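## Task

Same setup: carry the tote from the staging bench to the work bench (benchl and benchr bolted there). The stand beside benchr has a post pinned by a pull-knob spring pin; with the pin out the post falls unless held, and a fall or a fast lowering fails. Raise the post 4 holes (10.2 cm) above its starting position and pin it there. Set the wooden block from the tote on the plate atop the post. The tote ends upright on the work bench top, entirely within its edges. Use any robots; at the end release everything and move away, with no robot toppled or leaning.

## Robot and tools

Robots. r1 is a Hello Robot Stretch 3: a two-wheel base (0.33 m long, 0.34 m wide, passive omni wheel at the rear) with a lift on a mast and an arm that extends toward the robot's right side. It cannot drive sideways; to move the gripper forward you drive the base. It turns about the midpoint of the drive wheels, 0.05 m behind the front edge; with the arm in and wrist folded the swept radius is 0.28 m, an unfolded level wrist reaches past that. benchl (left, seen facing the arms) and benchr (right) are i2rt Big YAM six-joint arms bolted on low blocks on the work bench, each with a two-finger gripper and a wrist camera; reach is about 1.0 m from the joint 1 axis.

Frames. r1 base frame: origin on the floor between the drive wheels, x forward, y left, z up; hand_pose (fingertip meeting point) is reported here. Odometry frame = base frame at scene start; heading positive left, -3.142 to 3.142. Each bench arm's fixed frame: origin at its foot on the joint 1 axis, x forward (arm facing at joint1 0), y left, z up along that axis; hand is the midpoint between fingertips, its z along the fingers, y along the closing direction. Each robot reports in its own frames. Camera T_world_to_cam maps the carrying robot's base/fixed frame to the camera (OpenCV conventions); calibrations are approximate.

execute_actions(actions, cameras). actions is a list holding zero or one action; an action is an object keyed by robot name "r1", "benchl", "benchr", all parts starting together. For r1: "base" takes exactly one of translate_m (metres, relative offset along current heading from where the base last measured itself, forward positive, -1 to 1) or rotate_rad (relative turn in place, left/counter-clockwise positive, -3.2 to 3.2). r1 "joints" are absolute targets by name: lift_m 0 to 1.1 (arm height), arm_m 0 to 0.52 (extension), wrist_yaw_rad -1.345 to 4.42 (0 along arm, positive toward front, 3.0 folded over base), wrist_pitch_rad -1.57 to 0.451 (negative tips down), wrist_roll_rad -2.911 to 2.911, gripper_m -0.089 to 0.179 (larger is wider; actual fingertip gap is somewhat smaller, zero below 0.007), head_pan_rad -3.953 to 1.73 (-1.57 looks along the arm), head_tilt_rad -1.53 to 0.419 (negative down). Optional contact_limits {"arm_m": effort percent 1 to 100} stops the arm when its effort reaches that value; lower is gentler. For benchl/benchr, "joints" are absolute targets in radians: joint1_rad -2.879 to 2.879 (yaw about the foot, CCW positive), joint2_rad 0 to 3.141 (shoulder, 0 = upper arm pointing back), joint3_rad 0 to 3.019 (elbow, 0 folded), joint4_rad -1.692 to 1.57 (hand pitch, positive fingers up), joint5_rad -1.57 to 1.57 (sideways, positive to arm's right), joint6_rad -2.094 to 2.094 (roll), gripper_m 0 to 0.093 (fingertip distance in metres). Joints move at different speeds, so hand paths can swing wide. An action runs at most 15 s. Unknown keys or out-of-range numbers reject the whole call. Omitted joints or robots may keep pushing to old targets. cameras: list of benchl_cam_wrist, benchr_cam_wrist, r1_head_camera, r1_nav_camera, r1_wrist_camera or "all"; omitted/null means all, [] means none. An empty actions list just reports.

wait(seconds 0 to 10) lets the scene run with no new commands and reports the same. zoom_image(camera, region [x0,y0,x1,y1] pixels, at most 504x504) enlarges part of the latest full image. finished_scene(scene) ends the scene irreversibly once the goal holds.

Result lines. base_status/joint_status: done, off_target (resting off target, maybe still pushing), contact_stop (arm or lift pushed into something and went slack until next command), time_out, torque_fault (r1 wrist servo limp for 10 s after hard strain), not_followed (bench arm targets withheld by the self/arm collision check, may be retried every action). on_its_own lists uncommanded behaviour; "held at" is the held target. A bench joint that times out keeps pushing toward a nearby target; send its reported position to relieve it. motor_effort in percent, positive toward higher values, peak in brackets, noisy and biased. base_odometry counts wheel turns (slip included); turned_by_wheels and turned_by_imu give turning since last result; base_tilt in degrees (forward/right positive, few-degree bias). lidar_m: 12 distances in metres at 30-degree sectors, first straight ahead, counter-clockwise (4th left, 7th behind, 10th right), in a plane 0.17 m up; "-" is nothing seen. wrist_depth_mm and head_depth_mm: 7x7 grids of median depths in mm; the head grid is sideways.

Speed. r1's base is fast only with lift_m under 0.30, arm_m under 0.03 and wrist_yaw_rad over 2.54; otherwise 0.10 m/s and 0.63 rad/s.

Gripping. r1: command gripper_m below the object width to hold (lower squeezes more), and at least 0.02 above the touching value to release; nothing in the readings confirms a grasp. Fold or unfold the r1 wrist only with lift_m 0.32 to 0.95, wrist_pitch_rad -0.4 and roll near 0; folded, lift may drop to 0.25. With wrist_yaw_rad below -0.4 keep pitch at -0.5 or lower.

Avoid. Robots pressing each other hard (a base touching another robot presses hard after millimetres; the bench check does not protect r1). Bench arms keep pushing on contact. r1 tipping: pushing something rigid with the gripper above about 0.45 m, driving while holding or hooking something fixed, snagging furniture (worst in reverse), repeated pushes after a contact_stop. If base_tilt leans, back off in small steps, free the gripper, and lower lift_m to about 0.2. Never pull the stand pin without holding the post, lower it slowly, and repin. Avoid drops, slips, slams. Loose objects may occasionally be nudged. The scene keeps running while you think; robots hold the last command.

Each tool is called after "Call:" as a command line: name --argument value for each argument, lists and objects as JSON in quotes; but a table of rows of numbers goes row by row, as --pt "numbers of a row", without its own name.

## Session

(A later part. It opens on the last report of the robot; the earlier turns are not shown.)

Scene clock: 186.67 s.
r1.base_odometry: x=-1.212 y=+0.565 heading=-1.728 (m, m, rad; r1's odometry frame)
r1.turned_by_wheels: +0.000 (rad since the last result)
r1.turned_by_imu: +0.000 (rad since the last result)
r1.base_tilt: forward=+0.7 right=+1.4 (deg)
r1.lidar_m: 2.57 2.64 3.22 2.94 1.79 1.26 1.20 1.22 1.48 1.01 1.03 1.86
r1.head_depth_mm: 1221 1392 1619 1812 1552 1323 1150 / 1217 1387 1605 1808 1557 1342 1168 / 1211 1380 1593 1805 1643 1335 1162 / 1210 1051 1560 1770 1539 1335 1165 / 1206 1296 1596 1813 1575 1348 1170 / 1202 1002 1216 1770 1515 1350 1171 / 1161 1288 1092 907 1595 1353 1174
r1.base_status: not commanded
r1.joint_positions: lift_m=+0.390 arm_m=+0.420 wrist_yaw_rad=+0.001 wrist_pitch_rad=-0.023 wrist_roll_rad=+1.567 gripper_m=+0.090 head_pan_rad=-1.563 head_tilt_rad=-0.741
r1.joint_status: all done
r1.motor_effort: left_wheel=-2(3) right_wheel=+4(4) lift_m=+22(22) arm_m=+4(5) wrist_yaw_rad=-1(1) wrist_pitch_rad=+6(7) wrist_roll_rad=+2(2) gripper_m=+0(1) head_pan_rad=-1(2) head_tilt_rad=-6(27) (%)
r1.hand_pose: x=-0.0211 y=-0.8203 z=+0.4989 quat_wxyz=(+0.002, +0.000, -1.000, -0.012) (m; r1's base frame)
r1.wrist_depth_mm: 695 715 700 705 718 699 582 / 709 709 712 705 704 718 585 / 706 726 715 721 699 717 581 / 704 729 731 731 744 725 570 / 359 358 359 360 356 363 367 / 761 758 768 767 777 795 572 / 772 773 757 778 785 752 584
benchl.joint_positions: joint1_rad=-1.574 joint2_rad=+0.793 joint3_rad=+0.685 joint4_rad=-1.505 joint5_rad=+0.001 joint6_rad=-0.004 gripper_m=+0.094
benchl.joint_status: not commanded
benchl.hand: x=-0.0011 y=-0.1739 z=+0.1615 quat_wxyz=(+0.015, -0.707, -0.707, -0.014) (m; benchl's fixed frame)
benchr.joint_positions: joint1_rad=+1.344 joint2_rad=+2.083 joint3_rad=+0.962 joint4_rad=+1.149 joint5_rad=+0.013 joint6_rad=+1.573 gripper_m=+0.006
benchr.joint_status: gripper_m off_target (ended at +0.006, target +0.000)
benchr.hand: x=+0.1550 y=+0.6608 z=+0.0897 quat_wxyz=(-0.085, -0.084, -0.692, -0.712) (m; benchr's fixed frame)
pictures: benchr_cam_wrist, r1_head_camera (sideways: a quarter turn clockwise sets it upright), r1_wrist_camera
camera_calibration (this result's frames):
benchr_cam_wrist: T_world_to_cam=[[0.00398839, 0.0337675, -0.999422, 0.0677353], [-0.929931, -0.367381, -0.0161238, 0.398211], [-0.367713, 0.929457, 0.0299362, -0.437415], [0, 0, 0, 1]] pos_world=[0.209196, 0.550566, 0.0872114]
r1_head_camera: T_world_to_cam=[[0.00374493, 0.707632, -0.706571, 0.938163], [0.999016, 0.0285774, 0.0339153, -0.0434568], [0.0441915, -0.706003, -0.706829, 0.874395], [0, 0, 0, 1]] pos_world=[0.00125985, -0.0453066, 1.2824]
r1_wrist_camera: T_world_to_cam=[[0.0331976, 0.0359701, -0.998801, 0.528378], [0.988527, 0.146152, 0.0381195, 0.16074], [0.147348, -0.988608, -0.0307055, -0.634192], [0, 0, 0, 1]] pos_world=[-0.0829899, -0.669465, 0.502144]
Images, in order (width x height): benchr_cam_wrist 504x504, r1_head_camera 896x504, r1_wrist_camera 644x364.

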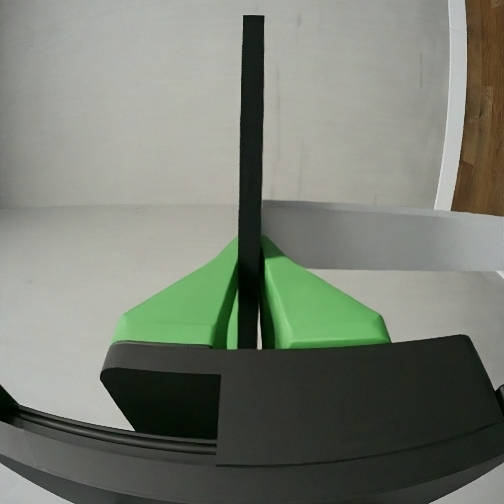

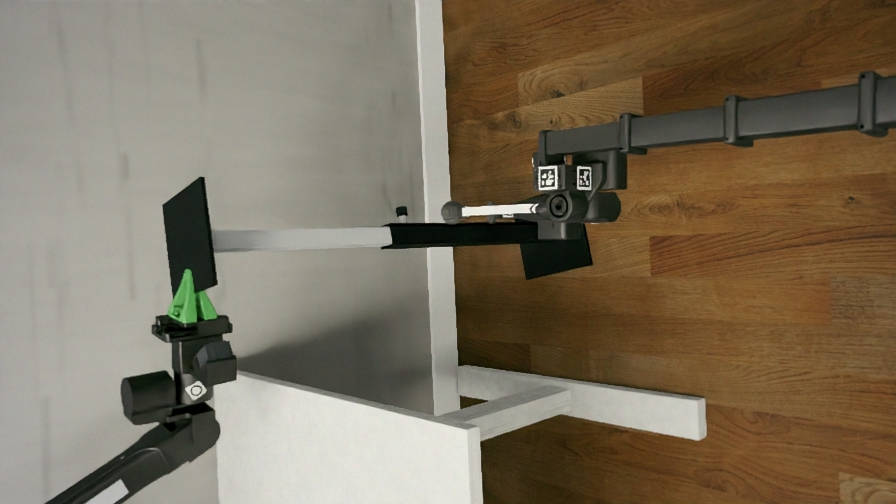

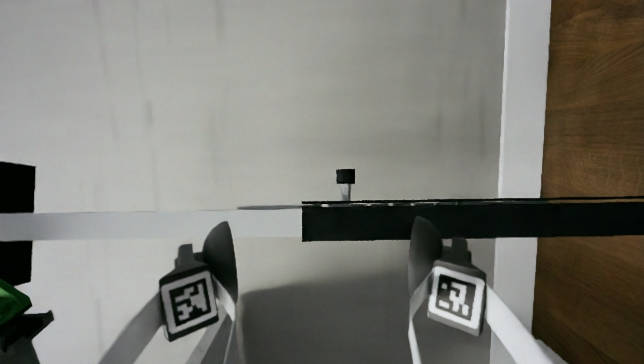

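Call:
execute_actions --actions '[{"r1":{"joints":{"arm_m":0.0,"lift_m":0.355},"base":{"rotate_rad":0.0}}}]' --cameras '[]'

Call:
execute_actions --actions '[{"r1":{"base":{"rotate_rad":0.5}}}]' --cameras '[]'

Call:
execute_actions --actions '[{"r1":{"base":{"translate_m":-0.27}}}]' --cameras '[]'

Call:
execute_actions --actions '[{"r1":{"base":{"rotate_rad":-0.5}}}]' --cameras '[]'

Call:
execute_actions --actions '[{"r1":{"base":{"translate_m":0.222},"joints":{"arm_m":0.25}}}]' --cameras '["r1_head_camera","r1_wrist_camera"]'

Scene clock: 195.33 s.
r1.base_odometry: x=-1.212 y=+0.565 heading=-1.728 (m, m, rad; r1's odometry frame)
r1.turned_by_wheels: +0.000 (rad since the last result)
r1.turned_by_imu: +0.000 (rad since the last result)
r1.base_tilt: forward=+0.5 right=+1.2 (deg)
r1.lidar_m: 2.57 2.64 3.20 2.93 1.79 1.26 1.19 1.22 1.48 1.01 1.03 1.86
r1.head_depth_mm: 1219 1391 1613 1819 1553 1324 1153 / 1216 1388 1598 1826 1552 1323 1159 / 1218 1388 1605 1810 1560 1361 1182 / 1214 1051 1558 1738 1541 1336 1170 / 1211 1303 1591 1804 1577 1347 1171 / 1200 1010 1220 1756 1516 1342 1169 / 1166 1289 1086 907 1603 1353 1179
r1.base_status: done
r1.joint_positions: lift_m=+0.355 arm_m=+0.000 wrist_yaw_rad=+0.001 wrist_pitch_rad=-0.023 wrist_roll_rad=+1.567 gripper_m=+0.090 head_pan_rad=-1.563 head_tilt_rad=-0.741
r1.joint_status: all done
r1.motor_effort: left_wheel=-2(2) right_wheel=+3(2) lift_m=+22(22) arm_m=-3(4) wrist_yaw_rad=-1(1) wrist_pitch_rad=+7(7) wrist_roll_rad=+2(2) gripper_m=+0(1) head_pan_rad=-1(2) head_tilt_rad=-6(6) (%)
r1.hand_pose: x=-0.0211 y=-0.4009 z=+0.4639 quat_wxyz=(+0.002, +0.000, -1.000, -0.012) (m; r1's base frame)
r1.wrist_depth_mm: - - - - - 805 547 / - - - - - 815 538 / - - - - - 808 542 / - - - - - 741 545 / - - - - - 821 539 / - 837 - - - 737 549 / - - 752 781 779 770 547
benchl.joint_positions: joint1_rad=-1.574 joint2_rad=+0.793 joint3_rad=+0.685 joint4_rad=-1.505 joint5_rad=+0.001 joint6_rad=-0.004 gripper_m=+0.094
benchl.joint_status: not commanded
benchl.hand: x=-0.0011 y=-0.1739 z=+0.1615 quat_wxyz=(+0.015, -0.707, -0.707, -0.014) (m; benchl's fixed frame)
benchr.joint_positions: joint1_rad=+1.344 joint2_rad=+2.083 joint3_rad=+0.962 joint4_rad=+1.149 joint5_rad=+0.013 joint6_rad=+1.573 gripper_m=+0.006
benchr.joint_status: not commanded
benchr.hand: x=+0.1550 y=+0.6608 z=+0.0897 quat_wxyz=(-0.085, -0.084, -0.692, -0.712) (m; benchr's fixed frame)
pictures: none
No camera images: the call's "cameras" was empty. Leave "cameras" out to get every camera's image.

Scene clock: 197.10 s.
r1.base_odometry: x=-1.212 y=+0.565 heading=-1.229 (m, m, rad; r1's odometry frame)
r1.turned_by_wheels: +0.500 (rad since the last result)
r1.turned_by_imu: +0.504 (rad since the last result)
r1.base_tilt: forward=+0.6 right=+1.4 (deg)
r1.lidar_m: 2.62 3.19 2.93 1.84 1.27 1.19 1.22 1.49 1.01 1.03 1.86 2.57
r1.head_depth_mm: 1178 974 1515 1725 1494 1326 1158 / 955 1290 1131 1797 1557 1328 1156 / 1303 1404 1049 1442 1519 1358 1186 / 1281 1307 1061 1788 1570 1338 1171 / 1418 1269 1064 1861 1582 1339 1175 / 1526 1475 1079 1952 1581 1348 1178 / 1615 1474 1080 1929 1595 1356 1180
r1.base_status: done
r1.joint_positions: lift_m=+0.355 arm_m=+0.000 wrist_yaw_rad=+0.001 wrist_pitch_rad=-0.023 wrist_roll_rad=+1.567 gripper_m=+0.090 head_pan_rad=-1.563 head_tilt_rad=-0.741
r1.joint_status: not commanded
r1.motor_effort: left_wheel=-4(7) right_wheel=+5(9) lift_m=+22(22) arm_m=-3(3) wrist_yaw_rad=-1(1) wrist_pitch_rad=+7(6) wrist_roll_rad=+1(1) gripper_m=+1(1) head_pan_rad=-2(2) head_tilt_rad=-6(6) (%)
r1.hand_pose: x=-0.0211 y=-0.4009 z=+0.4639 quat_wxyz=(+0.002, +0.000, -1.000, -0.012) (m; r1's base frame)
r1.wrist_depth_mm: - - - - - 823 543 / - 798 - - - 810 542 / 964 524 743 776 765 752 537 / - 519 817 - - 797 517 / - - 934 - - 807 550 / - - - - - 764 545 / - - 977 - - 849 548
benchl.joint_positions: joint1_rad=-1.574 joint2_rad=+0.793 joint3_rad=+0.685 joint4_rad=-1.505 joint5_rad=+0.001 joint6_rad=-0.004 gripper_m=+0.094
benchl.joint_status: not commanded
benchl.hand: x=-0.0011 y=-0.1739 z=+0.1615 quat_wxyz=(+0.015, -0.707, -0.707, -0.014) (m; benchl's fixed frame)
benchr.joint_positions: joint1_rad=+1.344 joint2_rad=+2.083 joint3_rad=+0.962 joint4_rad=+1.149 joint5_rad=+0.013 joint6_rad=+1.573 gripper_m=+0.006
benchr.joint_status: not commanded
benchr.hand: x=+0.1550 y=+0.6608 z=+0.0897 quat_wxyz=(-0.085, -0.084, -0.692, -0.712) (m; benchr's fixed frame)
pictures: none
No camera images: the call's "cameras" was empty. Leave "cameras" out to get every camera's image.

Scene clock: 200.80 s.
r1.base_odometry: x=-1.303 y=+0.819 heading=-1.229 (m, m, rad; r1's odometry frame)
r1.turned_by_wheels: +0.000 (rad since the last result)
r1.turned_by_imu: -0.001 (rad since the last result)
r1.base_tilt: forward=+0.8 right=+1.2 (deg)
r1.lidar_m: 2.87 3.43 3.48 1.47 1.01 0.95 0.97 1.25 1.29 0.92 1.70 2.81
r1.head_depth_mm: 1087 1173 1384 1608 1546 1317 1149 / 1132 1199 1436 1633 1509 1323 1160 / 1186 977 1561 1787 1564 1358 1181 / 1220 1005 1606 1859 1569 1338 1169 / 976 1424 1068 1491 1548 1349 1174 / 1329 1293 1077 1760 1587 1355 1174 / 1417 1291 1083 1830 1587 1358 1181
r1.base_status: done
r1.joint_positions: lift_m=+0.355 arm_m=+0.000 wrist_yaw_rad=+0.001 wrist_pitch_rad=-0.023 wrist_roll_rad=+1.567 gripper_m=+0.090 head_pan_rad=-1.563 head_tilt_rad=-0.741
r1.joint_status: not commanded
r1.motor_effort: left_wheel=-3(8) right_wheel=+5(6) lift_m=+22(22) arm_m=-4(4) wrist_yaw_rad=-1(1) wrist_pitch_rad=+6(6) wrist_roll_rad=+1(2) gripper_m=+0(0) head_pan_rad=-2(2) head_tilt_rad=-5(5) (%)
r1.hand_pose: x=-0.0211 y=-0.4009 z=+0.4639 quat_wxyz=(+0.002, +0.000, -1.000, -0.012) (m; r1's base frame)
r1.wrist_depth_mm: 894 899 917 932 931 793 531 / 986 942 - - - 690 536 / - - - - - 797 544 / - 836 - - - 820 548 / - - 808 846 841 768 549 / - - 967 - - 724 548 / - - 939 - - 847 546
benchl.joint_positions: joint1_rad=-1.574 joint2_rad=+0.793 joint3_rad=+0.685 joint4_rad=-1.505 joint5_rad=+0.001 joint6_rad=-0.004 gripper_m=+0.094
benchl.joint_status: not commanded
benchl.hand: x=-0.0011 y=-0.1739 z=+0.1615 quat_wxyz=(+0.015, -0.707, -0.707, -0.014) (m; benchl's fixed frame)
benchr.joint_positions: joint1_rad=+1.344 joint2_rad=+2.083 joint3_rad=+0.962 joint4_rad=+1.149 joint5_rad=+0.013 joint6_rad=+1.573 gripper_m=+0.006
benchr.joint_status: not commanded
benchr.hand: x=+0.1550 y=+0.6608 z=+0.0897 quat_wxyz=(-0.085, -0.084, -0.692, -0.712) (m; benchr's fixed frame)
pictures: none
No camera images: the call's "cameras" was empty. Leave "cameras" out to get every camera's image.

Scene clock: 202.57 s.
r1.base_odometry: x=-1.303 y=+0.819 heading=-1.729 (m, m, rad; r1's odometry frame)
r1.turned_by_wheels: -0.500 (rad since the last result)
r1.turned_by_imu: -0.505 (rad since the last result)
r1.base_tilt: forward=+0.6 right=+1.5 (deg)
r1.lidar_m: 2.82 2.88 3.42 3.08 1.43 1.00 0.95 0.97 1.28 0.92 0.92 1.73
r1.head_depth_mm: 1120 1274 1480 1706 1537 1317 1157 / 1117 1270 1474 1727 1558 1339 1158 / 1110 1266 1466 1741 1571 1362 1184 / 1109 1256 1456 1734 1568 1336 1165 / 1103 1256 1450 1677 1529 1344 1182 / 1098 1176 1384 1670 1596 1350 1172 / 1097 1179 1436 1699 1593 1351 1182
r1.base_status: done
r1.joint_positions: lift_m=+0.355 arm_m=+0.000 wrist_yaw_rad=+0.001 wrist_pitch_rad=-0.023 wrist_roll_rad=+1.567 gripper_m=+0.090 head_pan_rad=-1.563 head_tilt_rad=-0.741
r1.joint_status: not commanded
r1.motor_effort: left_wheel=+3(6) right_wheel=-5(8) lift_m=+22(22) arm_m=-3(4) wrist_yaw_rad=-1(1) wrist_pitch_rad=+6(7) wrist_roll_rad=+1(1) gripper_m=+1(0) head_pan_rad=-2(2) head_tilt_rad=-6(6) (%)
r1.hand_pose: x=-0.0211 y=-0.4009 z=+0.4639 quat_wxyz=(+0.002, +0.000, -1.000, -0.012) (m; r1's base frame)
r1.wrist_depth_mm: 977 970 974 999 950 814 551 / - - - - - 807 529 / - - - - - 814 543 / - - - - - 817 533 / - - - - - 787 546 / - 681 - - - 679 543 / - 727 - - - 838 543
benchl.joint_positions: joint1_rad=-1.574 joint2_rad=+0.793 joint3_rad=+0.685 joint4_rad=-1.505 joint5_rad=+0.001 joint6_rad=-0.004 gripper_m=+0.094
benchl.joint_status: not commanded
benchl.hand: x=-0.0011 y=-0.1739 z=+0.1615 quat_wxyz=(+0.015, -0.707, -0.707, -0.014) (m; benchl's fixed frame)
benchr.joint_positions: joint1_rad=+1.344 joint2_rad=+2.083 joint3_rad=+0.962 joint4_rad=+1.149 joint5_rad=+0.013 joint6_rad=+1.573 gripper_m=+0.006
benchr.joint_status: not commanded
benchr.hand: x=+0.1550 y=+0.6608 z=+0.0897 quat_wxyz=(-0.085, -0.084, -0.692, -0.712) (m; benchr's fixed frame)
pictures: none
No camera images: the call's "cameras" was empty. Leave "cameras" out to get every camera's image.

Scene clock: 205.73 s.
r1.base_odometry: x=-1.338 y=+0.600 heading=-1.728 (m, m, rad; r1's odometry frame)
r1.turned_by_wheels: +0.000 (rad since the last result)
r1.turned_by_imu: +0.001 (rad since the last result)
r1.base_tilt: forward=+0.6 right=+1.3 (deg)
r1.lidar_m: 2.59 2.66 3.33 3.48 1.76 1.24 1.17 1.20 1.34 0.88 0.92 1.72
r1.head_depth_mm: 1106 1257 1464 1721 1561 1322 1159 / 1095 1252 1451 1728 1564 1361 1164 / 1098 1222 1448 1711 1570 - 1158 / 1094 1176 1405 1598 1503 1329 1167 / 1092 1168 1431 1723 1582 1339 1168 / 1087 903 1378 1697 1545 1344 1178 / 1084 900 1082 874 1478 1356 1179
r1.base_status: done
r1.joint_positions: lift_m=+0.355 arm_m=+0.250 wrist_yaw_rad=+0.001 wrist_pitch_rad=-0.023 wrist_roll_rad=+1.567 gripper_m=+0.090 head_pan_rad=-1.563 head_tilt_rad=-0.741
r1.joint_status: all done
r1.motor_effort: left_wheel=+3(8) right_wheel=-4(6) lift_m=+22(22) arm_m=+4(5) wrist_yaw_rad=-1(2) wrist_pitch_rad=+7(6) wrist_roll_rad=+2(2) gripper_m=+0(1) head_pan_rad=-2(2) head_tilt_rad=-6(6) (%)
r1.hand_pose: x=-0.0211 y=-0.6503 z=+0.4639 quat_wxyz=(+0.002, +0.000, -1.000, -0.012) (m; r1's base frame)
r1.wrist_depth_mm: 708 734 749 740 721 721 538 / 740 755 733 746 759 756 529 / 762 764 769 785 767 741 543 / 764 771 761 783 783 751 515 / 477 790 412 398 402 403 405 / 823 788 798 815 796 746 551 / 818 797 804 804 852 773 547
benchl.joint_positions: joint1_rad=-1.574 joint2_rad=+0.793 joint3_rad=+0.685 joint4_rad=-1.505 joint5_rad=+0.001 joint6_rad=-0.004 gripper_m=+0.094
benchl.joint_status: not commanded
benchl.hand: x=-0.0011 y=-0.1739 z=+0.1615 quat_wxyz=(+0.015, -0.707, -0.707, -0.014) (m; benchl's fixed frame)
benchr.joint_positions: joint1_rad=+1.344 joint2_rad=+2.083 joint3_rad=+0.962 joint4_rad=+1.149 joint5_rad=+0.013 joint6_rad=+1.573 gripper_m=+0.006
benchr.joint_status: not commanded
benchr.hand: x=+0.1550 y=+0.6608 z=+0.0897 quat_wxyz=(-0.085, -0.084, -0.692, -0.712) (m; benchr's fixed frame)
pictures: r1_head_camera (sideways: a quarter turn clockwise sets it upright), r1_wrist_camera
camera_calibration (this result's frames):
r1_head_camera: T_world_to_cam=[[0.003745, 0.707787, -0.706415, 0.93796], [0.999016, 0.0285682, 0.0339199, -0.0434628], [0.0441891, -0.705848, -0.706984, 0.874597], [0, 0, 0, 1]] pos_world=[0.00125974, -0.0453023, 1.28239]
r1_wrist_camera: T_world_to_cam=[[0.0333004, 0.0359424, -0.998799, 0.487304], [0.988524, 0.146149, 0.0382171, 0.13718], [0.147347, -0.988609, -0.0306631, -0.46722], [0, 0, 0, 1]] pos_world=[-0.08299, -0.499462, 0.467149]
Images, in order (width x height): r1_head_camera 896x504, r1_wrist_camera 644x364.

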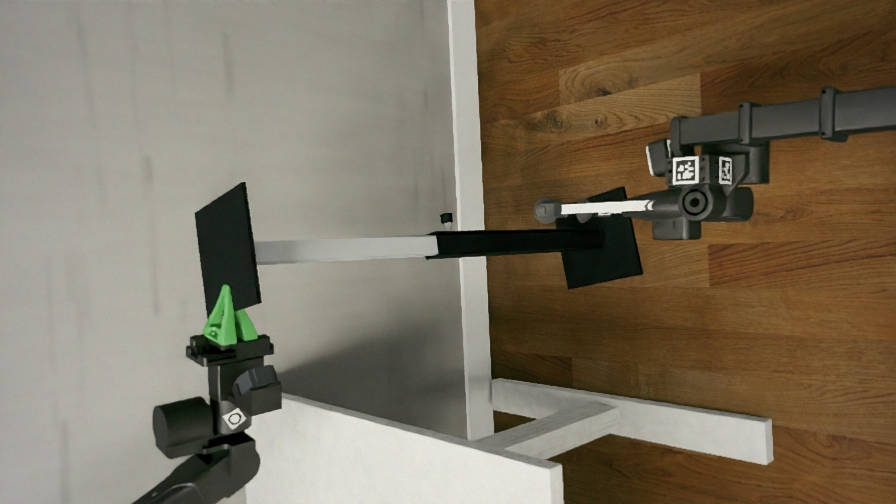

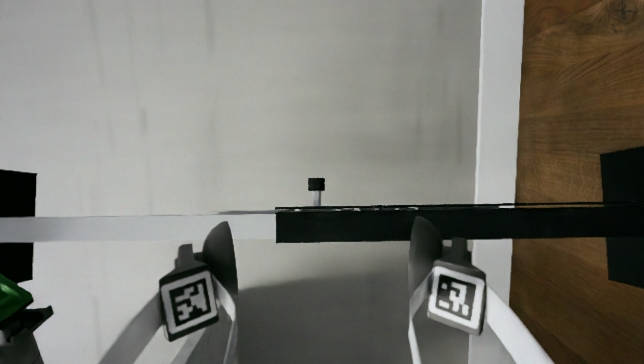

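Call:
execute_actions --actions '[{"r1":{"joints":{"arm_m":0.43,"gripper_m":0.07}}}]' --cameras '["r1_head_camera","r1_wrist_camera"]'

Scene clock: 209.07 s.
r1.base_odometry: x=-1.338 y=+0.600 heading=-1.728 (m, m, rad; r1's odometry frame)
r1.turned_by_wheels: +0.000 (rad since the last result)
r1.turned_by_imu: +0.000 (rad since the last result)
r1.base_tilt: forward=+0.5 right=+1.5 (deg)
r1.lidar_m: 2.59 2.66 3.34 3.49 1.76 1.24 1.17 1.20 1.34 0.88 0.92 1.72
r1.head_depth_mm: 1106 1258 1458 1711 1542 1325 1155 / 1104 1259 1452 1718 1564 1330 1161 / 1097 1224 1443 1723 1645 1333 1168 / 1094 1177 1418 1579 1492 1341 1168 / 1093 1167 1446 1703 1585 1341 1164 / 1088 904 1375 1705 1546 1344 1175 / 1088 896 1087 876 1469 1352 1180
r1.base_status: not commanded
r1.joint_positions: lift_m=+0.355 arm_m=+0.430 wrist_yaw_rad=+0.001 wrist_pitch_rad=-0.023 wrist_roll_rad=+1.567 gripper_m=+0.070 head_pan_rad=-1.563 head_tilt_rad=-0.741
r1.joint_status: all done
r1.motor_effort: left_wheel=+2(3) right_wheel=-4(4) lift_m=+22(22) arm_m=+3(3) wrist_yaw_rad=-1(2) wrist_pitch_rad=+6(6) wrist_roll_rad=+1(2) gripper_m=-1(88) head_pan_rad=-2(2) head_tilt_rad=-6(6) (%)
r1.hand_pose: x=-0.0211 y=-0.8303 z=+0.4639 quat_wxyz=(+0.002, +0.000, -1.000, -0.012) (m; r1's base frame)
r1.wrist_depth_mm: 572 570 570 574 582 570 530 / 581 580 576 580 589 580 544 / 582 594 575 584 587 591 546 / 591 605 596 601 604 599 534 / 594 602 608 613 618 613 524 / 226 227 - 222 222 224 224 / 617 632 628 628 631 636 490
benchl.joint_positions: joint1_rad=-1.574 joint2_rad=+0.793 joint3_rad=+0.685 joint4_rad=-1.505 joint5_rad=+0.001 joint6_rad=-0.004 gripper_m=+0.094
benchl.joint_status: not commanded
benchl.hand: x=-0.0011 y=-0.1739 z=+0.1615 quat_wxyz=(+0.015, -0.707, -0.707, -0.014) (m; benchl's fixed frame)
benchr.joint_positions: joint1_rad=+1.344 joint2_rad=+2.083 joint3_rad=+0.962 joint4_rad=+1.149 joint5_rad=+0.013 joint6_rad=+1.573 gripper_m=+0.006
benchr.joint_status: not commanded
benchr.hand: x=+0.1550 y=+0.6608 z=+0.0897 quat_wxyz=(-0.085, -0.084, -0.692, -0.712) (m; benchr's fixed frame)
pictures: r1_head_camera (sideways: a quarter turn clockwise sets it upright), r1_wrist_camera
camera_calibration (this result's frames):
r1_head_camera: T_world_to_cam=[[0.00374509, 0.707787, -0.706416, 0.93796], [0.999016, 0.0285681, 0.0339199, -0.0434628], [0.044189, -0.705848, -0.706984, 0.874597], [0, 0, 0, 1]] pos_world=[0.00125973, -0.0453023, 1.28239]
r1_wrist_camera: T_world_to_cam=[[0.0333031, 0.0359264, -0.998799, 0.493764], [0.988524, 0.14615, 0.0382175, 0.163488], [0.147347, -0.98861, -0.0306469, -0.645178], [0, 0, 0, 1]] pos_world=[-0.08299, -0.679462, 0.467151]
Images, in order (width x height): r1_head_camera 896x504, r1_wrist_camera 644x364.

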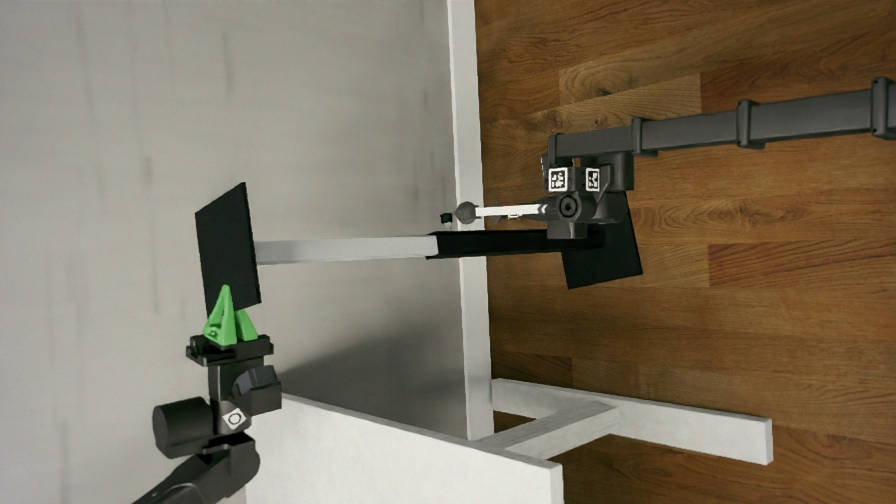

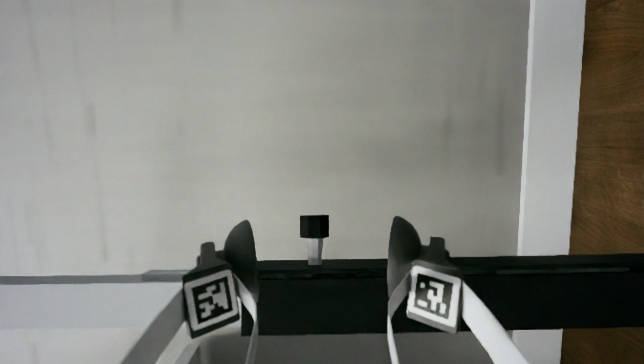

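Call:
execute_actions --actions '[{"r1":{"base":{"translate_m":-0.008},"joints":{"arm_m":0.51}}}]' --cameras '["r1_head_camera","r1_wrist_camera"]'

Scene clock: 211.67 s.
r1.base_odometry: x=-1.336 y=+0.608 heading=-1.728 (m, m, rad; r1's odometry frame)
r1.turned_by_wheels: +0.000 (rad since the last result)
r1.turned_by_imu: +0.000 (rad since the last result)
r1.base_tilt: forward=+0.6 right=+1.4 (deg)
r1.lidar_m: 2.60 2.66 3.36 3.06 1.75 1.23 1.17 1.19 1.34 0.88 0.92 1.71
r1.head_depth_mm: 1105 1252 1456 1725 1550 1319 1154 / 1096 1255 1449 1740 1560 1340 1160 / 1099 1225 1449 1720 1494 1329 1157 / 1097 1177 1409 1624 1486 1338 1171 / 1095 1172 1441 1695 1577 1349 1168 / 1091 905 1395 1695 1547 1342 1173 / 1089 897 1084 878 1482 1338 1174
r1.base_status: done
r1.joint_positions: lift_m=+0.355 arm_m=+0.510 wrist_yaw_rad=+0.001 wrist_pitch_rad=-0.023 wrist_roll_rad=+1.567 gripper_m=+0.070 head_pan_rad=-1.563 head_tilt_rad=-0.741
r1.joint_status: all done
r1.motor_effort: left_wheel=+3(5) right_wheel=-3(11) lift_m=+22(22) arm_m=+4(5) wrist_yaw_rad=-1(1) wrist_pitch_rad=+6(7) wrist_roll_rad=+1(2) gripper_m=-1(1) head_pan_rad=-2(2) head_tilt_rad=-6(6) (%)
r1.hand_pose: x=-0.0211 y=-0.9103 z=+0.4640 quat_wxyz=(+0.002, +0.000, -1.000, -0.012) (m; r1's base frame)
r1.wrist_depth_mm: 495 493 493 498 494 499 497 / 501 497 506 498 503 508 493 / 512 509 510 524 516 510 501 / 508 516 510 521 524 527 507 / 520 522 519 530 538 533 511 / 532 533 - 527 545 551 534 / 543 545 170 162 170 167 166
benchl.joint_positions: joint1_rad=-1.574 joint2_rad=+0.793 joint3_rad=+0.685 joint4_rad=-1.505 joint5_rad=+0.001 joint6_rad=-0.004 gripper_m=+0.094
benchl.joint_status: not commanded
benchl.hand: x=-0.0011 y=-0.1739 z=+0.1615 quat_wxyz=(+0.015, -0.707, -0.707, -0.014) (m; benchl's fixed frame)
benchr.joint_positions: joint1_rad=+1.344 joint2_rad=+2.083 joint3_rad=+0.962 joint4_rad=+1.149 joint5_rad=+0.013 joint6_rad=+1.573 gripper_m=+0.006
benchr.joint_status: not commanded
benchr.hand: x=+0.1550 y=+0.6608 z=+0.0897 quat_wxyz=(-0.085, -0.084, -0.692, -0.712) (m; benchr's fixed frame)
pictures: r1_head_camera (sideways: a quarter turn clockwise sets it upright), r1_wrist_camera
camera_calibration (this result's frames):
r1_head_camera: T_world_to_cam=[[0.003745, 0.707787, -0.706415, 0.93796], [0.999016, 0.0285682, 0.0339199, -0.0434628], [0.0441891, -0.705848, -0.706984, 0.874597], [0, 0, 0, 1]] pos_world=[0.00125974, -0.0453023, 1.28239]
r1_wrist_camera: T_world_to_cam=[[0.0333049, 0.0359235, -0.998799, 0.496637], [0.988524, 0.14615, 0.0382188, 0.175179], [0.147347, -0.98861, -0.0306438, -0.724267], [0, 0, 0, 1]] pos_world=[-0.08299, -0.759461, 0.467151]
Images, in order (width x height): r1_head_camera 896x504, r1_wrist_camera 644x364.

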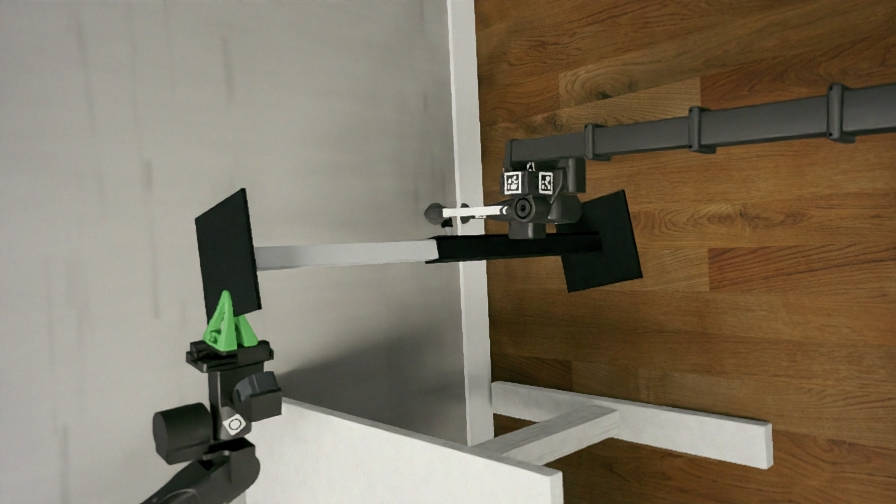

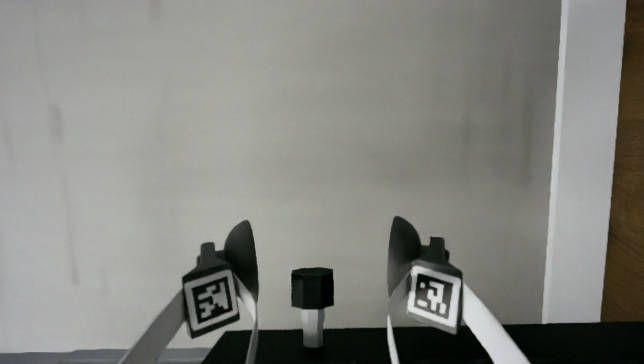

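Call:
execute_actions --actions '[{"r1":{"base":{"translate_m":0.012},"joints":{"arm_m":0.52}}}]' --cameras '[]'

Call:
execute_actions --actions '[{"r1":{"joints":{"gripper_m":-0.01}}}]' --cameras '["r1_head_camera","r1_wrist_camera"]'

Scene clock: 213.40 s.
r1.base_odometry: x=-1.338 y=+0.596 heading=-1.728 (m, m, rad; r1's odometry frame)
r1.turned_by_wheels: +0.000 (rad since the last result)
r1.turned_by_imu: +0.000 (rad since the last result)
r1.base_tilt: forward=+0.7 right=+1.3 (deg)
r1.lidar_m: 2.59 2.65 3.33 3.48 1.77 1.24 1.18 1.20 1.34 0.88 0.92 1.72
r1.head_depth_mm: 1108 1253 1455 1720 1546 1323 1160 / 1101 1251 1454 1727 1557 1328 1154 / 1100 1223 1451 1681 1493 1331 1164 / 1095 1176 1386 1584 1522 1343 1167 / 1097 1173 1440 1723 1568 1340 1163 / 1089 900 1338 1702 1513 1346 1175 / 1087 897 1080 852 1486 1359 1176
r1.base_status: done
r1.joint_positions: lift_m=+0.355 arm_m=+0.519 wrist_yaw_rad=+0.001 wrist_pitch_rad=-0.023 wrist_roll_rad=+1.567 gripper_m=+0.070 head_pan_rad=-1.563 head_tilt_rad=-0.741
r1.joint_status: all done
r1.motor_effort: left_wheel=+2(8) right_wheel=-4(7) lift_m=+22(22) arm_m=+3(5) wrist_yaw_rad=-2(1) wrist_pitch_rad=+7(6) wrist_roll_rad=+1(1) gripper_m=-2(0) head_pan_rad=-2(2) head_tilt_rad=-6(6) (%)
r1.hand_pose: x=-0.0211 y=-0.9197 z=+0.4640 quat_wxyz=(+0.002, +0.000, -1.000, -0.012) (m; r1's base frame)
r1.wrist_depth_mm: 479 481 485 491 486 501 473 / 489 497 496 496 490 500 488 / 505 500 497 498 500 512 493 / 495 506 502 516 504 521 501 / 515 513 513 506 516 537 512 / 523 535 - 528 530 540 513 / 529 533 140 149 147 144 144
benchl.joint_positions: joint1_rad=-1.574 joint2_rad=+0.793 joint3_rad=+0.685 joint4_rad=-1.505 joint5_rad=+0.001 joint6_rad=-0.004 gripper_m=+0.094
benchl.joint_status: not commanded
benchl.hand: x=-0.0011 y=-0.1739 z=+0.1615 quat_wxyz=(+0.015, -0.707, -0.707, -0.014) (m; benchl's fixed frame)
benchr.joint_positions: joint1_rad=+1.344 joint2_rad=+2.083 joint3_rad=+0.962 joint4_rad=+1.149 joint5_rad=+0.013 joint6_rad=+1.573 gripper_m=+0.006
benchr.joint_status: not commanded
benchr.hand: x=+0.1550 y=+0.6608 z=+0.0897 quat_wxyz=(-0.085, -0.084, -0.692, -0.712) (m; benchr's fixed frame)
pictures: none
No camera images: the call's "cameras" was empty. Leave "cameras" out to get every camera's image.

Scene clock: 214.70 s.
r1.base_odometry: x=-1.338 y=+0.596 heading=-1.728 (m, m, rad; r1's odometry frame)
r1.turned_by_wheels: +0.000 (rad since the last result)
r1.turned_by_imu: +0.000 (rad since the last result)
r1.base_tilt: forward=+0.6 right=+1.4 (deg)
r1.lidar_m: 2.59 2.66 3.34 3.48 1.76 1.24 1.17 1.20 1.34 0.88 0.92 1.72
r1.head_depth_mm: 1105 1262 1455 1712 1554 1326 1149 / 1106 1254 1455 1722 1559 1324 1155 / 1102 1221 1442 1675 1486 1330 1164 / 1096 1176 1374 1593 1516 1333 1162 / 1092 1177 1439 1698 1578 1347 1170 / 1086 903 1344 1697 1505 1337 1174 / 1086 897 1085 858 1478 1353 1179
r1.base_status: not commanded
r1.joint_positions: lift_m=+0.355 arm_m=+0.519 wrist_yaw_rad=+0.000 wrist_pitch_rad=-0.007 wrist_roll_rad=+1.569 gripper_m=-0.009 head_pan_rad=-1.563 head_tilt_rad=-0.741
r1.joint_status: all done
r1.motor_effort: left_wheel=+2(2) right_wheel=-3(4) lift_m=+22(22) arm_m=+1(4) wrist_yaw_rad=+1(1) wrist_pitch_rad=+2(6) wrist_roll_rad=+1(1) gripper_m=-16(100) head_pan_rad=-2(1) head_tilt_rad=-5(6) (%)
r1.hand_pose: x=-0.0214 y=-0.9203 z=+0.4678 quat_wxyz=(+0.001, +0.000, -1.000, -0.004) (m; r1's base frame)
r1.wrist_depth_mm: 498 488 480 486 493 485 472 / 491 500 495 496 500 495 478 / 497 508 496 493 503 496 483 / 509 522 513 506 514 511 492 / 521 524 520 519 527 512 505 / 533 534 531 147 534 526 510 / 533 541 140 150 139 147 146
benchl.joint_positions: joint1_rad=-1.574 joint2_rad=+0.793 joint3_rad=+0.685 joint4_rad=-1.505 joint5_rad=+0.001 joint6_rad=-0.004 gripper_m=+0.094
benchl.joint_status: not commanded
benchl.hand: x=-0.0011 y=-0.1739 z=+0.1615 quat_wxyz=(+0.015, -0.707, -0.707, -0.014) (m; benchl's fixed frame)
benchr.joint_positions: joint1_rad=+1.344 joint2_rad=+2.083 joint3_rad=+0.962 joint4_rad=+1.149 joint5_rad=+0.013 joint6_rad=+1.573 gripper_m=+0.006
benchr.joint_status: not commanded
benchr.hand: x=+0.1550 y=+0.6608 z=+0.0897 quat_wxyz=(-0.085, -0.084, -0.692, -0.712) (m; benchr's fixed frame)
pictures: r1_head_camera (sideways: a quarter turn clockwise sets it upright), r1_wrist_camera
camera_calibration (this result's frames):
r1_head_camera: T_world_to_cam=[[0.003745, 0.707788, -0.706415, 0.937959], [0.999016, 0.0285682, 0.0339199, -0.0434628], [0.0441891, -0.705847, -0.706984, 0.874598], [0, 0, 0, 1]] pos_world=[0.00125974, -0.0453023, 1.28239]
r1_wrist_camera: T_world_to_cam=[[0.0348674, 0.0206657, -0.999178, 0.487067], [0.988642, 0.145533, 0.0375097, 0.176558], [0.146188, -0.989138, -0.0153566, -0.741658], [0, 0, 0, 1]] pos_world=[-0.0831133, -0.769362, 0.468655]
Images, in order (width x height): r1_head_camera 896x504, r1_wrist_camera 644x364.

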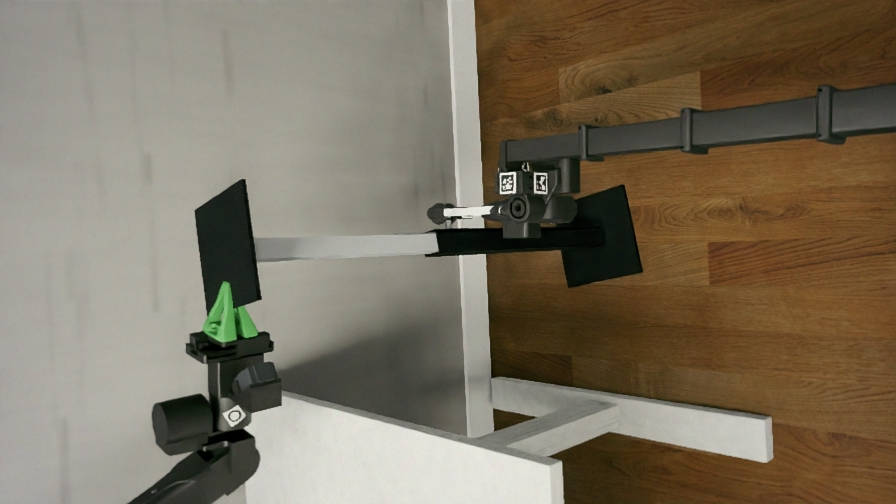

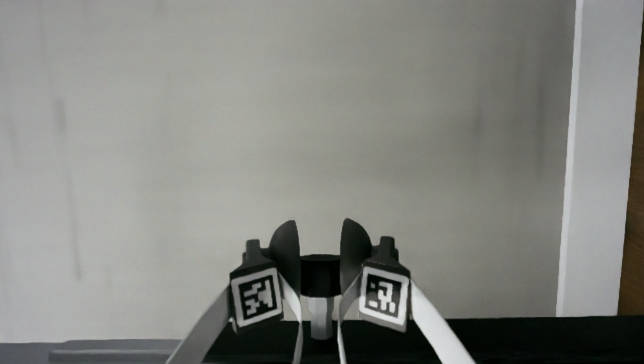

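Call:
execute_actions --actions '[{"r1":{"base":{"translate_m":-0.015}},"benchr":{"joints":{"joint4_rad":1.2}}}]' --cameras '["r1_head_camera","r1_wrist_camera"]'

Scene clock: 216.43 s.
r1.base_odometry: x=-1.336 y=+0.611 heading=-1.727 (m, m, rad; r1's odometry frame)
r1.turned_by_wheels: +0.001 (rad since the last result)
r1.turned_by_imu: +0.002 (rad since the last result)
r1.base_tilt: forward=+0.7 right=+1.4 (deg)
r1.lidar_m: 2.60 2.67 3.32 3.05 1.74 1.22 1.16 1.19 1.34 0.88 0.92 1.72
r1.head_depth_mm: 1103 1260 1457 1727 1552 1327 1155 / 1102 1256 1454 1732 1556 1328 1177 / 1097 1246 1449 1693 1485 1330 1159 / 1097 1182 1385 1619 1491 1329 1173 / 1094 1172 1429 1706 1577 1348 1172 / 1086 899 1400 1706 1545 1348 1173 / 1088 898 1081 878 1481 1347 1178
r1.base_status: done
r1.joint_positions: lift_m=+0.355 arm_m=+0.519 wrist_yaw_rad=+0.041 wrist_pitch_rad=-0.007 wrist_roll_rad=+1.569 gripper_m=-0.009 head_pan_rad=-1.563 head_tilt_rad=-0.741
r1.joint_status: not commanded
r1.on_its_own: right_wheel is at rest, and its effort (-35) is outside its rest range (-18 to +18); wrist_yaw_rad is at rest, and its effort (-47) is outside its rest range (-12 to +12)
r1.motor_effort: left_wheel=+18(20) right_wheel=-35(35) lift_m=+22(22) arm_m=+0(1) wrist_yaw_rad=-47(48) wrist_pitch_rad=+2(2) wrist_roll_rad=+0(0) gripper_m=-15(16) head_pan_rad=-2(2) head_tilt_rad=-6(6) (%)
r1.hand_pose: x=-0.0109 y=-0.9201 z=+0.4679 quat_wxyz=(+0.001, +0.020, -1.000, -0.004) (m; r1's base frame)
r1.wrist_depth_mm: 480 476 473 481 474 477 468 / 487 496 480 490 498 487 470 / 504 495 503 499 489 494 495 / 517 518 513 507 509 513 498 / 521 528 519 526 518 523 514 / 541 543 552 148 529 538 531 / 546 552 144 152 142 150 148
benchl.joint_positions: joint1_rad=-1.574 joint2_rad=+0.793 joint3_rad=+0.685 joint4_rad=-1.505 joint5_rad=+0.001 joint6_rad=-0.004 gripper_m=+0.094
benchl.joint_status: not commanded
benchl.hand: x=-0.0011 y=-0.1739 z=+0.1615 quat_wxyz=(+0.015, -0.707, -0.707, -0.014) (m; benchl's fixed frame)
benchr.joint_positions: joint1_rad=+1.344 joint2_rad=+2.083 joint3_rad=+0.962 joint4_rad=+1.151 joint5_rad=+0.013 joint6_rad=+1.573 gripper_m=+0.006
benchr.joint_status: all done
benchr.hand: x=+0.1549 y=+0.6607 z=+0.0902 quat_wxyz=(-0.085, -0.084, -0.692, -0.712) (m; benchr's fixed frame)
pictures: r1_head_camera (sideways: a quarter turn clockwise sets it upright), r1_wrist_camera
camera_calibration (this result's frames):
r1_head_camera: T_world_to_cam=[[0.00374517, 0.707788, -0.706415, 0.93796], [0.999016, 0.0285679, 0.0339199, -0.0434628], [0.0441889, -0.705847, -0.706984, 0.874597], [0, 0, 0, 1]] pos_world=[0.00125973, -0.0453023, 1.28239]
r1_wrist_camera: T_world_to_cam=[[0.0343722, 0.0220917, -0.999165, 0.487998], [0.981772, 0.186245, 0.0378918, 0.203279], [0.186927, -0.982255, -0.0152874, -0.736276], [0, 0, 0, 1]] pos_world=[-0.078718, -0.771851, 0.468633]
Images, in order (width x height): r1_head_camera 896x504, r1_wrist_camera 644x364.

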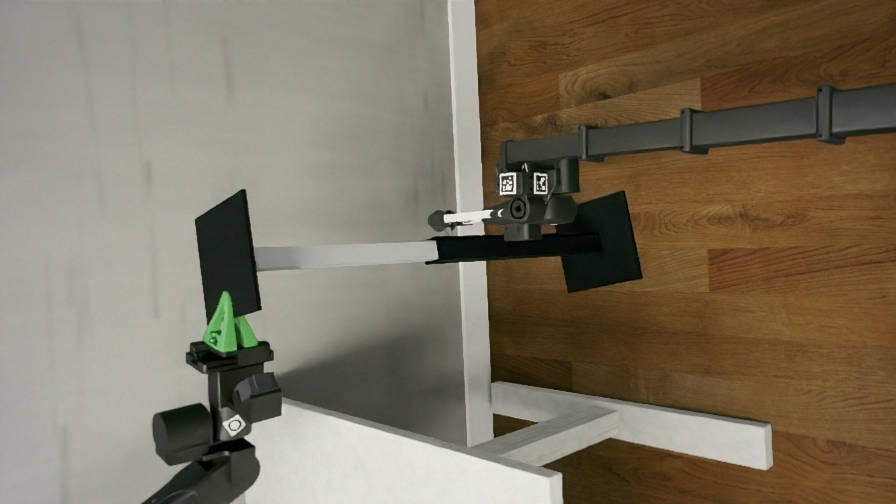

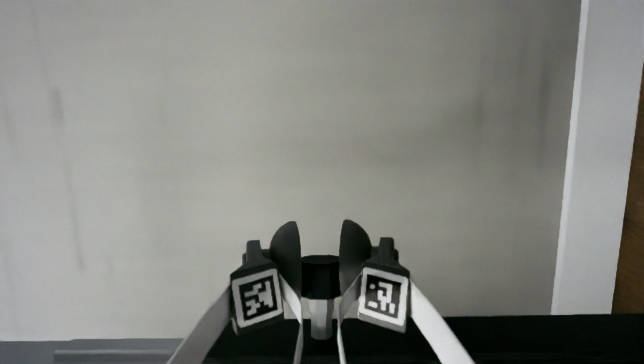

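Call:
execute_actions --actions '[{"r1":{"base":{"translate_m":-0.012},"joints":{"wrist_yaw_rad":-0.04}},"benchr":{"joints":{"joint4_rad":1.26}}}]' --cameras '["r1_wrist_camera"]'

Scene clock: 219.23 s.
r1.base_odometry: x=-1.334 y=+0.623 heading=-1.727 (m, m, rad; r1's odometry frame)
r1.turned_by_wheels: +0.000 (rad since the last result)
r1.turned_by_imu: +0.000 (rad since the last result)
r1.base_tilt: forward=+0.7 right=+1.4 (deg)
r1.lidar_m: 2.61 2.68 3.32 3.05 1.72 1.21 1.14 1.18 1.34 0.89 0.93 1.72
r1.head_depth_mm: 1111 1256 1466 1711 1547 1321 1153 / 1104 1256 1459 1730 1558 1327 1168 / 1100 1249 1450 1698 1483 1327 1164 / 1099 1174 1411 1581 1496 1338 1168 / 1098 1179 1437 1707 1583 1348 1168 / 1086 1173 1402 1705 1551 1350 1174 / 1088 898 1077 903 1435 1350 1181
r1.base_status: done
r1.joint_positions: lift_m=+0.355 arm_m=+0.519 wrist_yaw_rad=+0.052 wrist_pitch_rad=-0.008 wrist_roll_rad=+1.569 gripper_m=-0.009 head_pan_rad=-1.563 head_tilt_rad=-0.741
r1.joint_status: wrist_yaw_rad off_target (ended at +0.052, target -0.040)
r1.on_its_own: wrist_yaw_rad is held at +0.044, not at your -0.040, by its stall guard, which is not easing now
r1.motor_effort: left_wheel=+6(27) right_wheel=-9(53) lift_m=+22(22) arm_m=+0(1) wrist_yaw_rad=-9(81) wrist_pitch_rad=+2(2) wrist_roll_rad=+0(0) gripper_m=-13(16) head_pan_rad=-2(1) head_tilt_rad=-6(6) (%)
r1.hand_pose: x=-0.0081 y=-0.9200 z=+0.4677 quat_wxyz=(+0.001, +0.026, -1.000, -0.004) (m; r1's base frame)
r1.wrist_depth_mm: 478 478 481 483 480 472 468 / 493 485 492 483 491 492 480 / 504 499 511 492 498 502 493 / 514 511 516 511 527 506 502 / 524 531 526 524 533 524 514 / 545 539 543 152 542 535 529 / 558 564 172 164 163 171 169
benchl.joint_positions: joint1_rad=-1.574 joint2_rad=+0.793 joint3_rad=+0.685 joint4_rad=-1.505 joint5_rad=+0.001 joint6_rad=-0.004 gripper_m=+0.094
benchl.joint_status: not commanded
benchl.hand: x=-0.0011 y=-0.1739 z=+0.1615 quat_wxyz=(+0.015, -0.707, -0.707, -0.014) (m; benchl's fixed frame)
benchr.joint_positions: joint1_rad=+1.344 joint2_rad=+2.092 joint3_rad=+0.962 joint4_rad=+1.176 joint5_rad=+0.013 joint6_rad=+1.575 gripper_m=+0.006
benchr.joint_status: joint4_rad time_out (moved +0.026 of +0.109)
benchr.on_its_own: joint4_rad reads +1.176 and still pushes toward +1.260 since a time_out
benchr.hand: x=+0.1548 y=+0.6602 z=+0.0909 quat_wxyz=(-0.085, -0.084, -0.685, -0.718) (m; benchr's fixed frame)
pictures: r1_wrist_camera
camera_calibration (this result's frames):
r1_wrist_camera: T_world_to_cam=[[0.0341133, 0.0232061, -0.999149, 0.488725], [0.979713, 0.196766, 0.0380198, 0.21016], [0.197481, -0.980176, -0.016023, -0.734298], [0, 0, 0, 1]] pos_world=[-0.0775585, -0.772435, 0.468553]
Images, in order (width x height): r1_wrist_camera 644x364.

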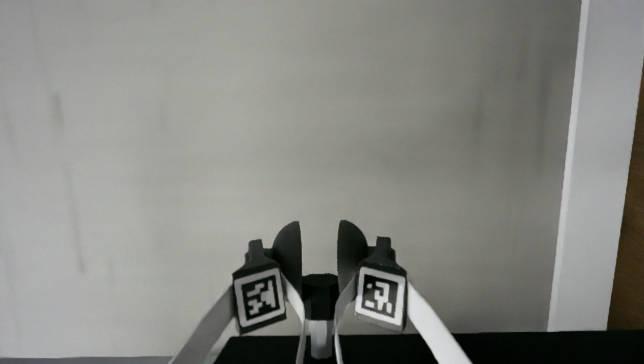

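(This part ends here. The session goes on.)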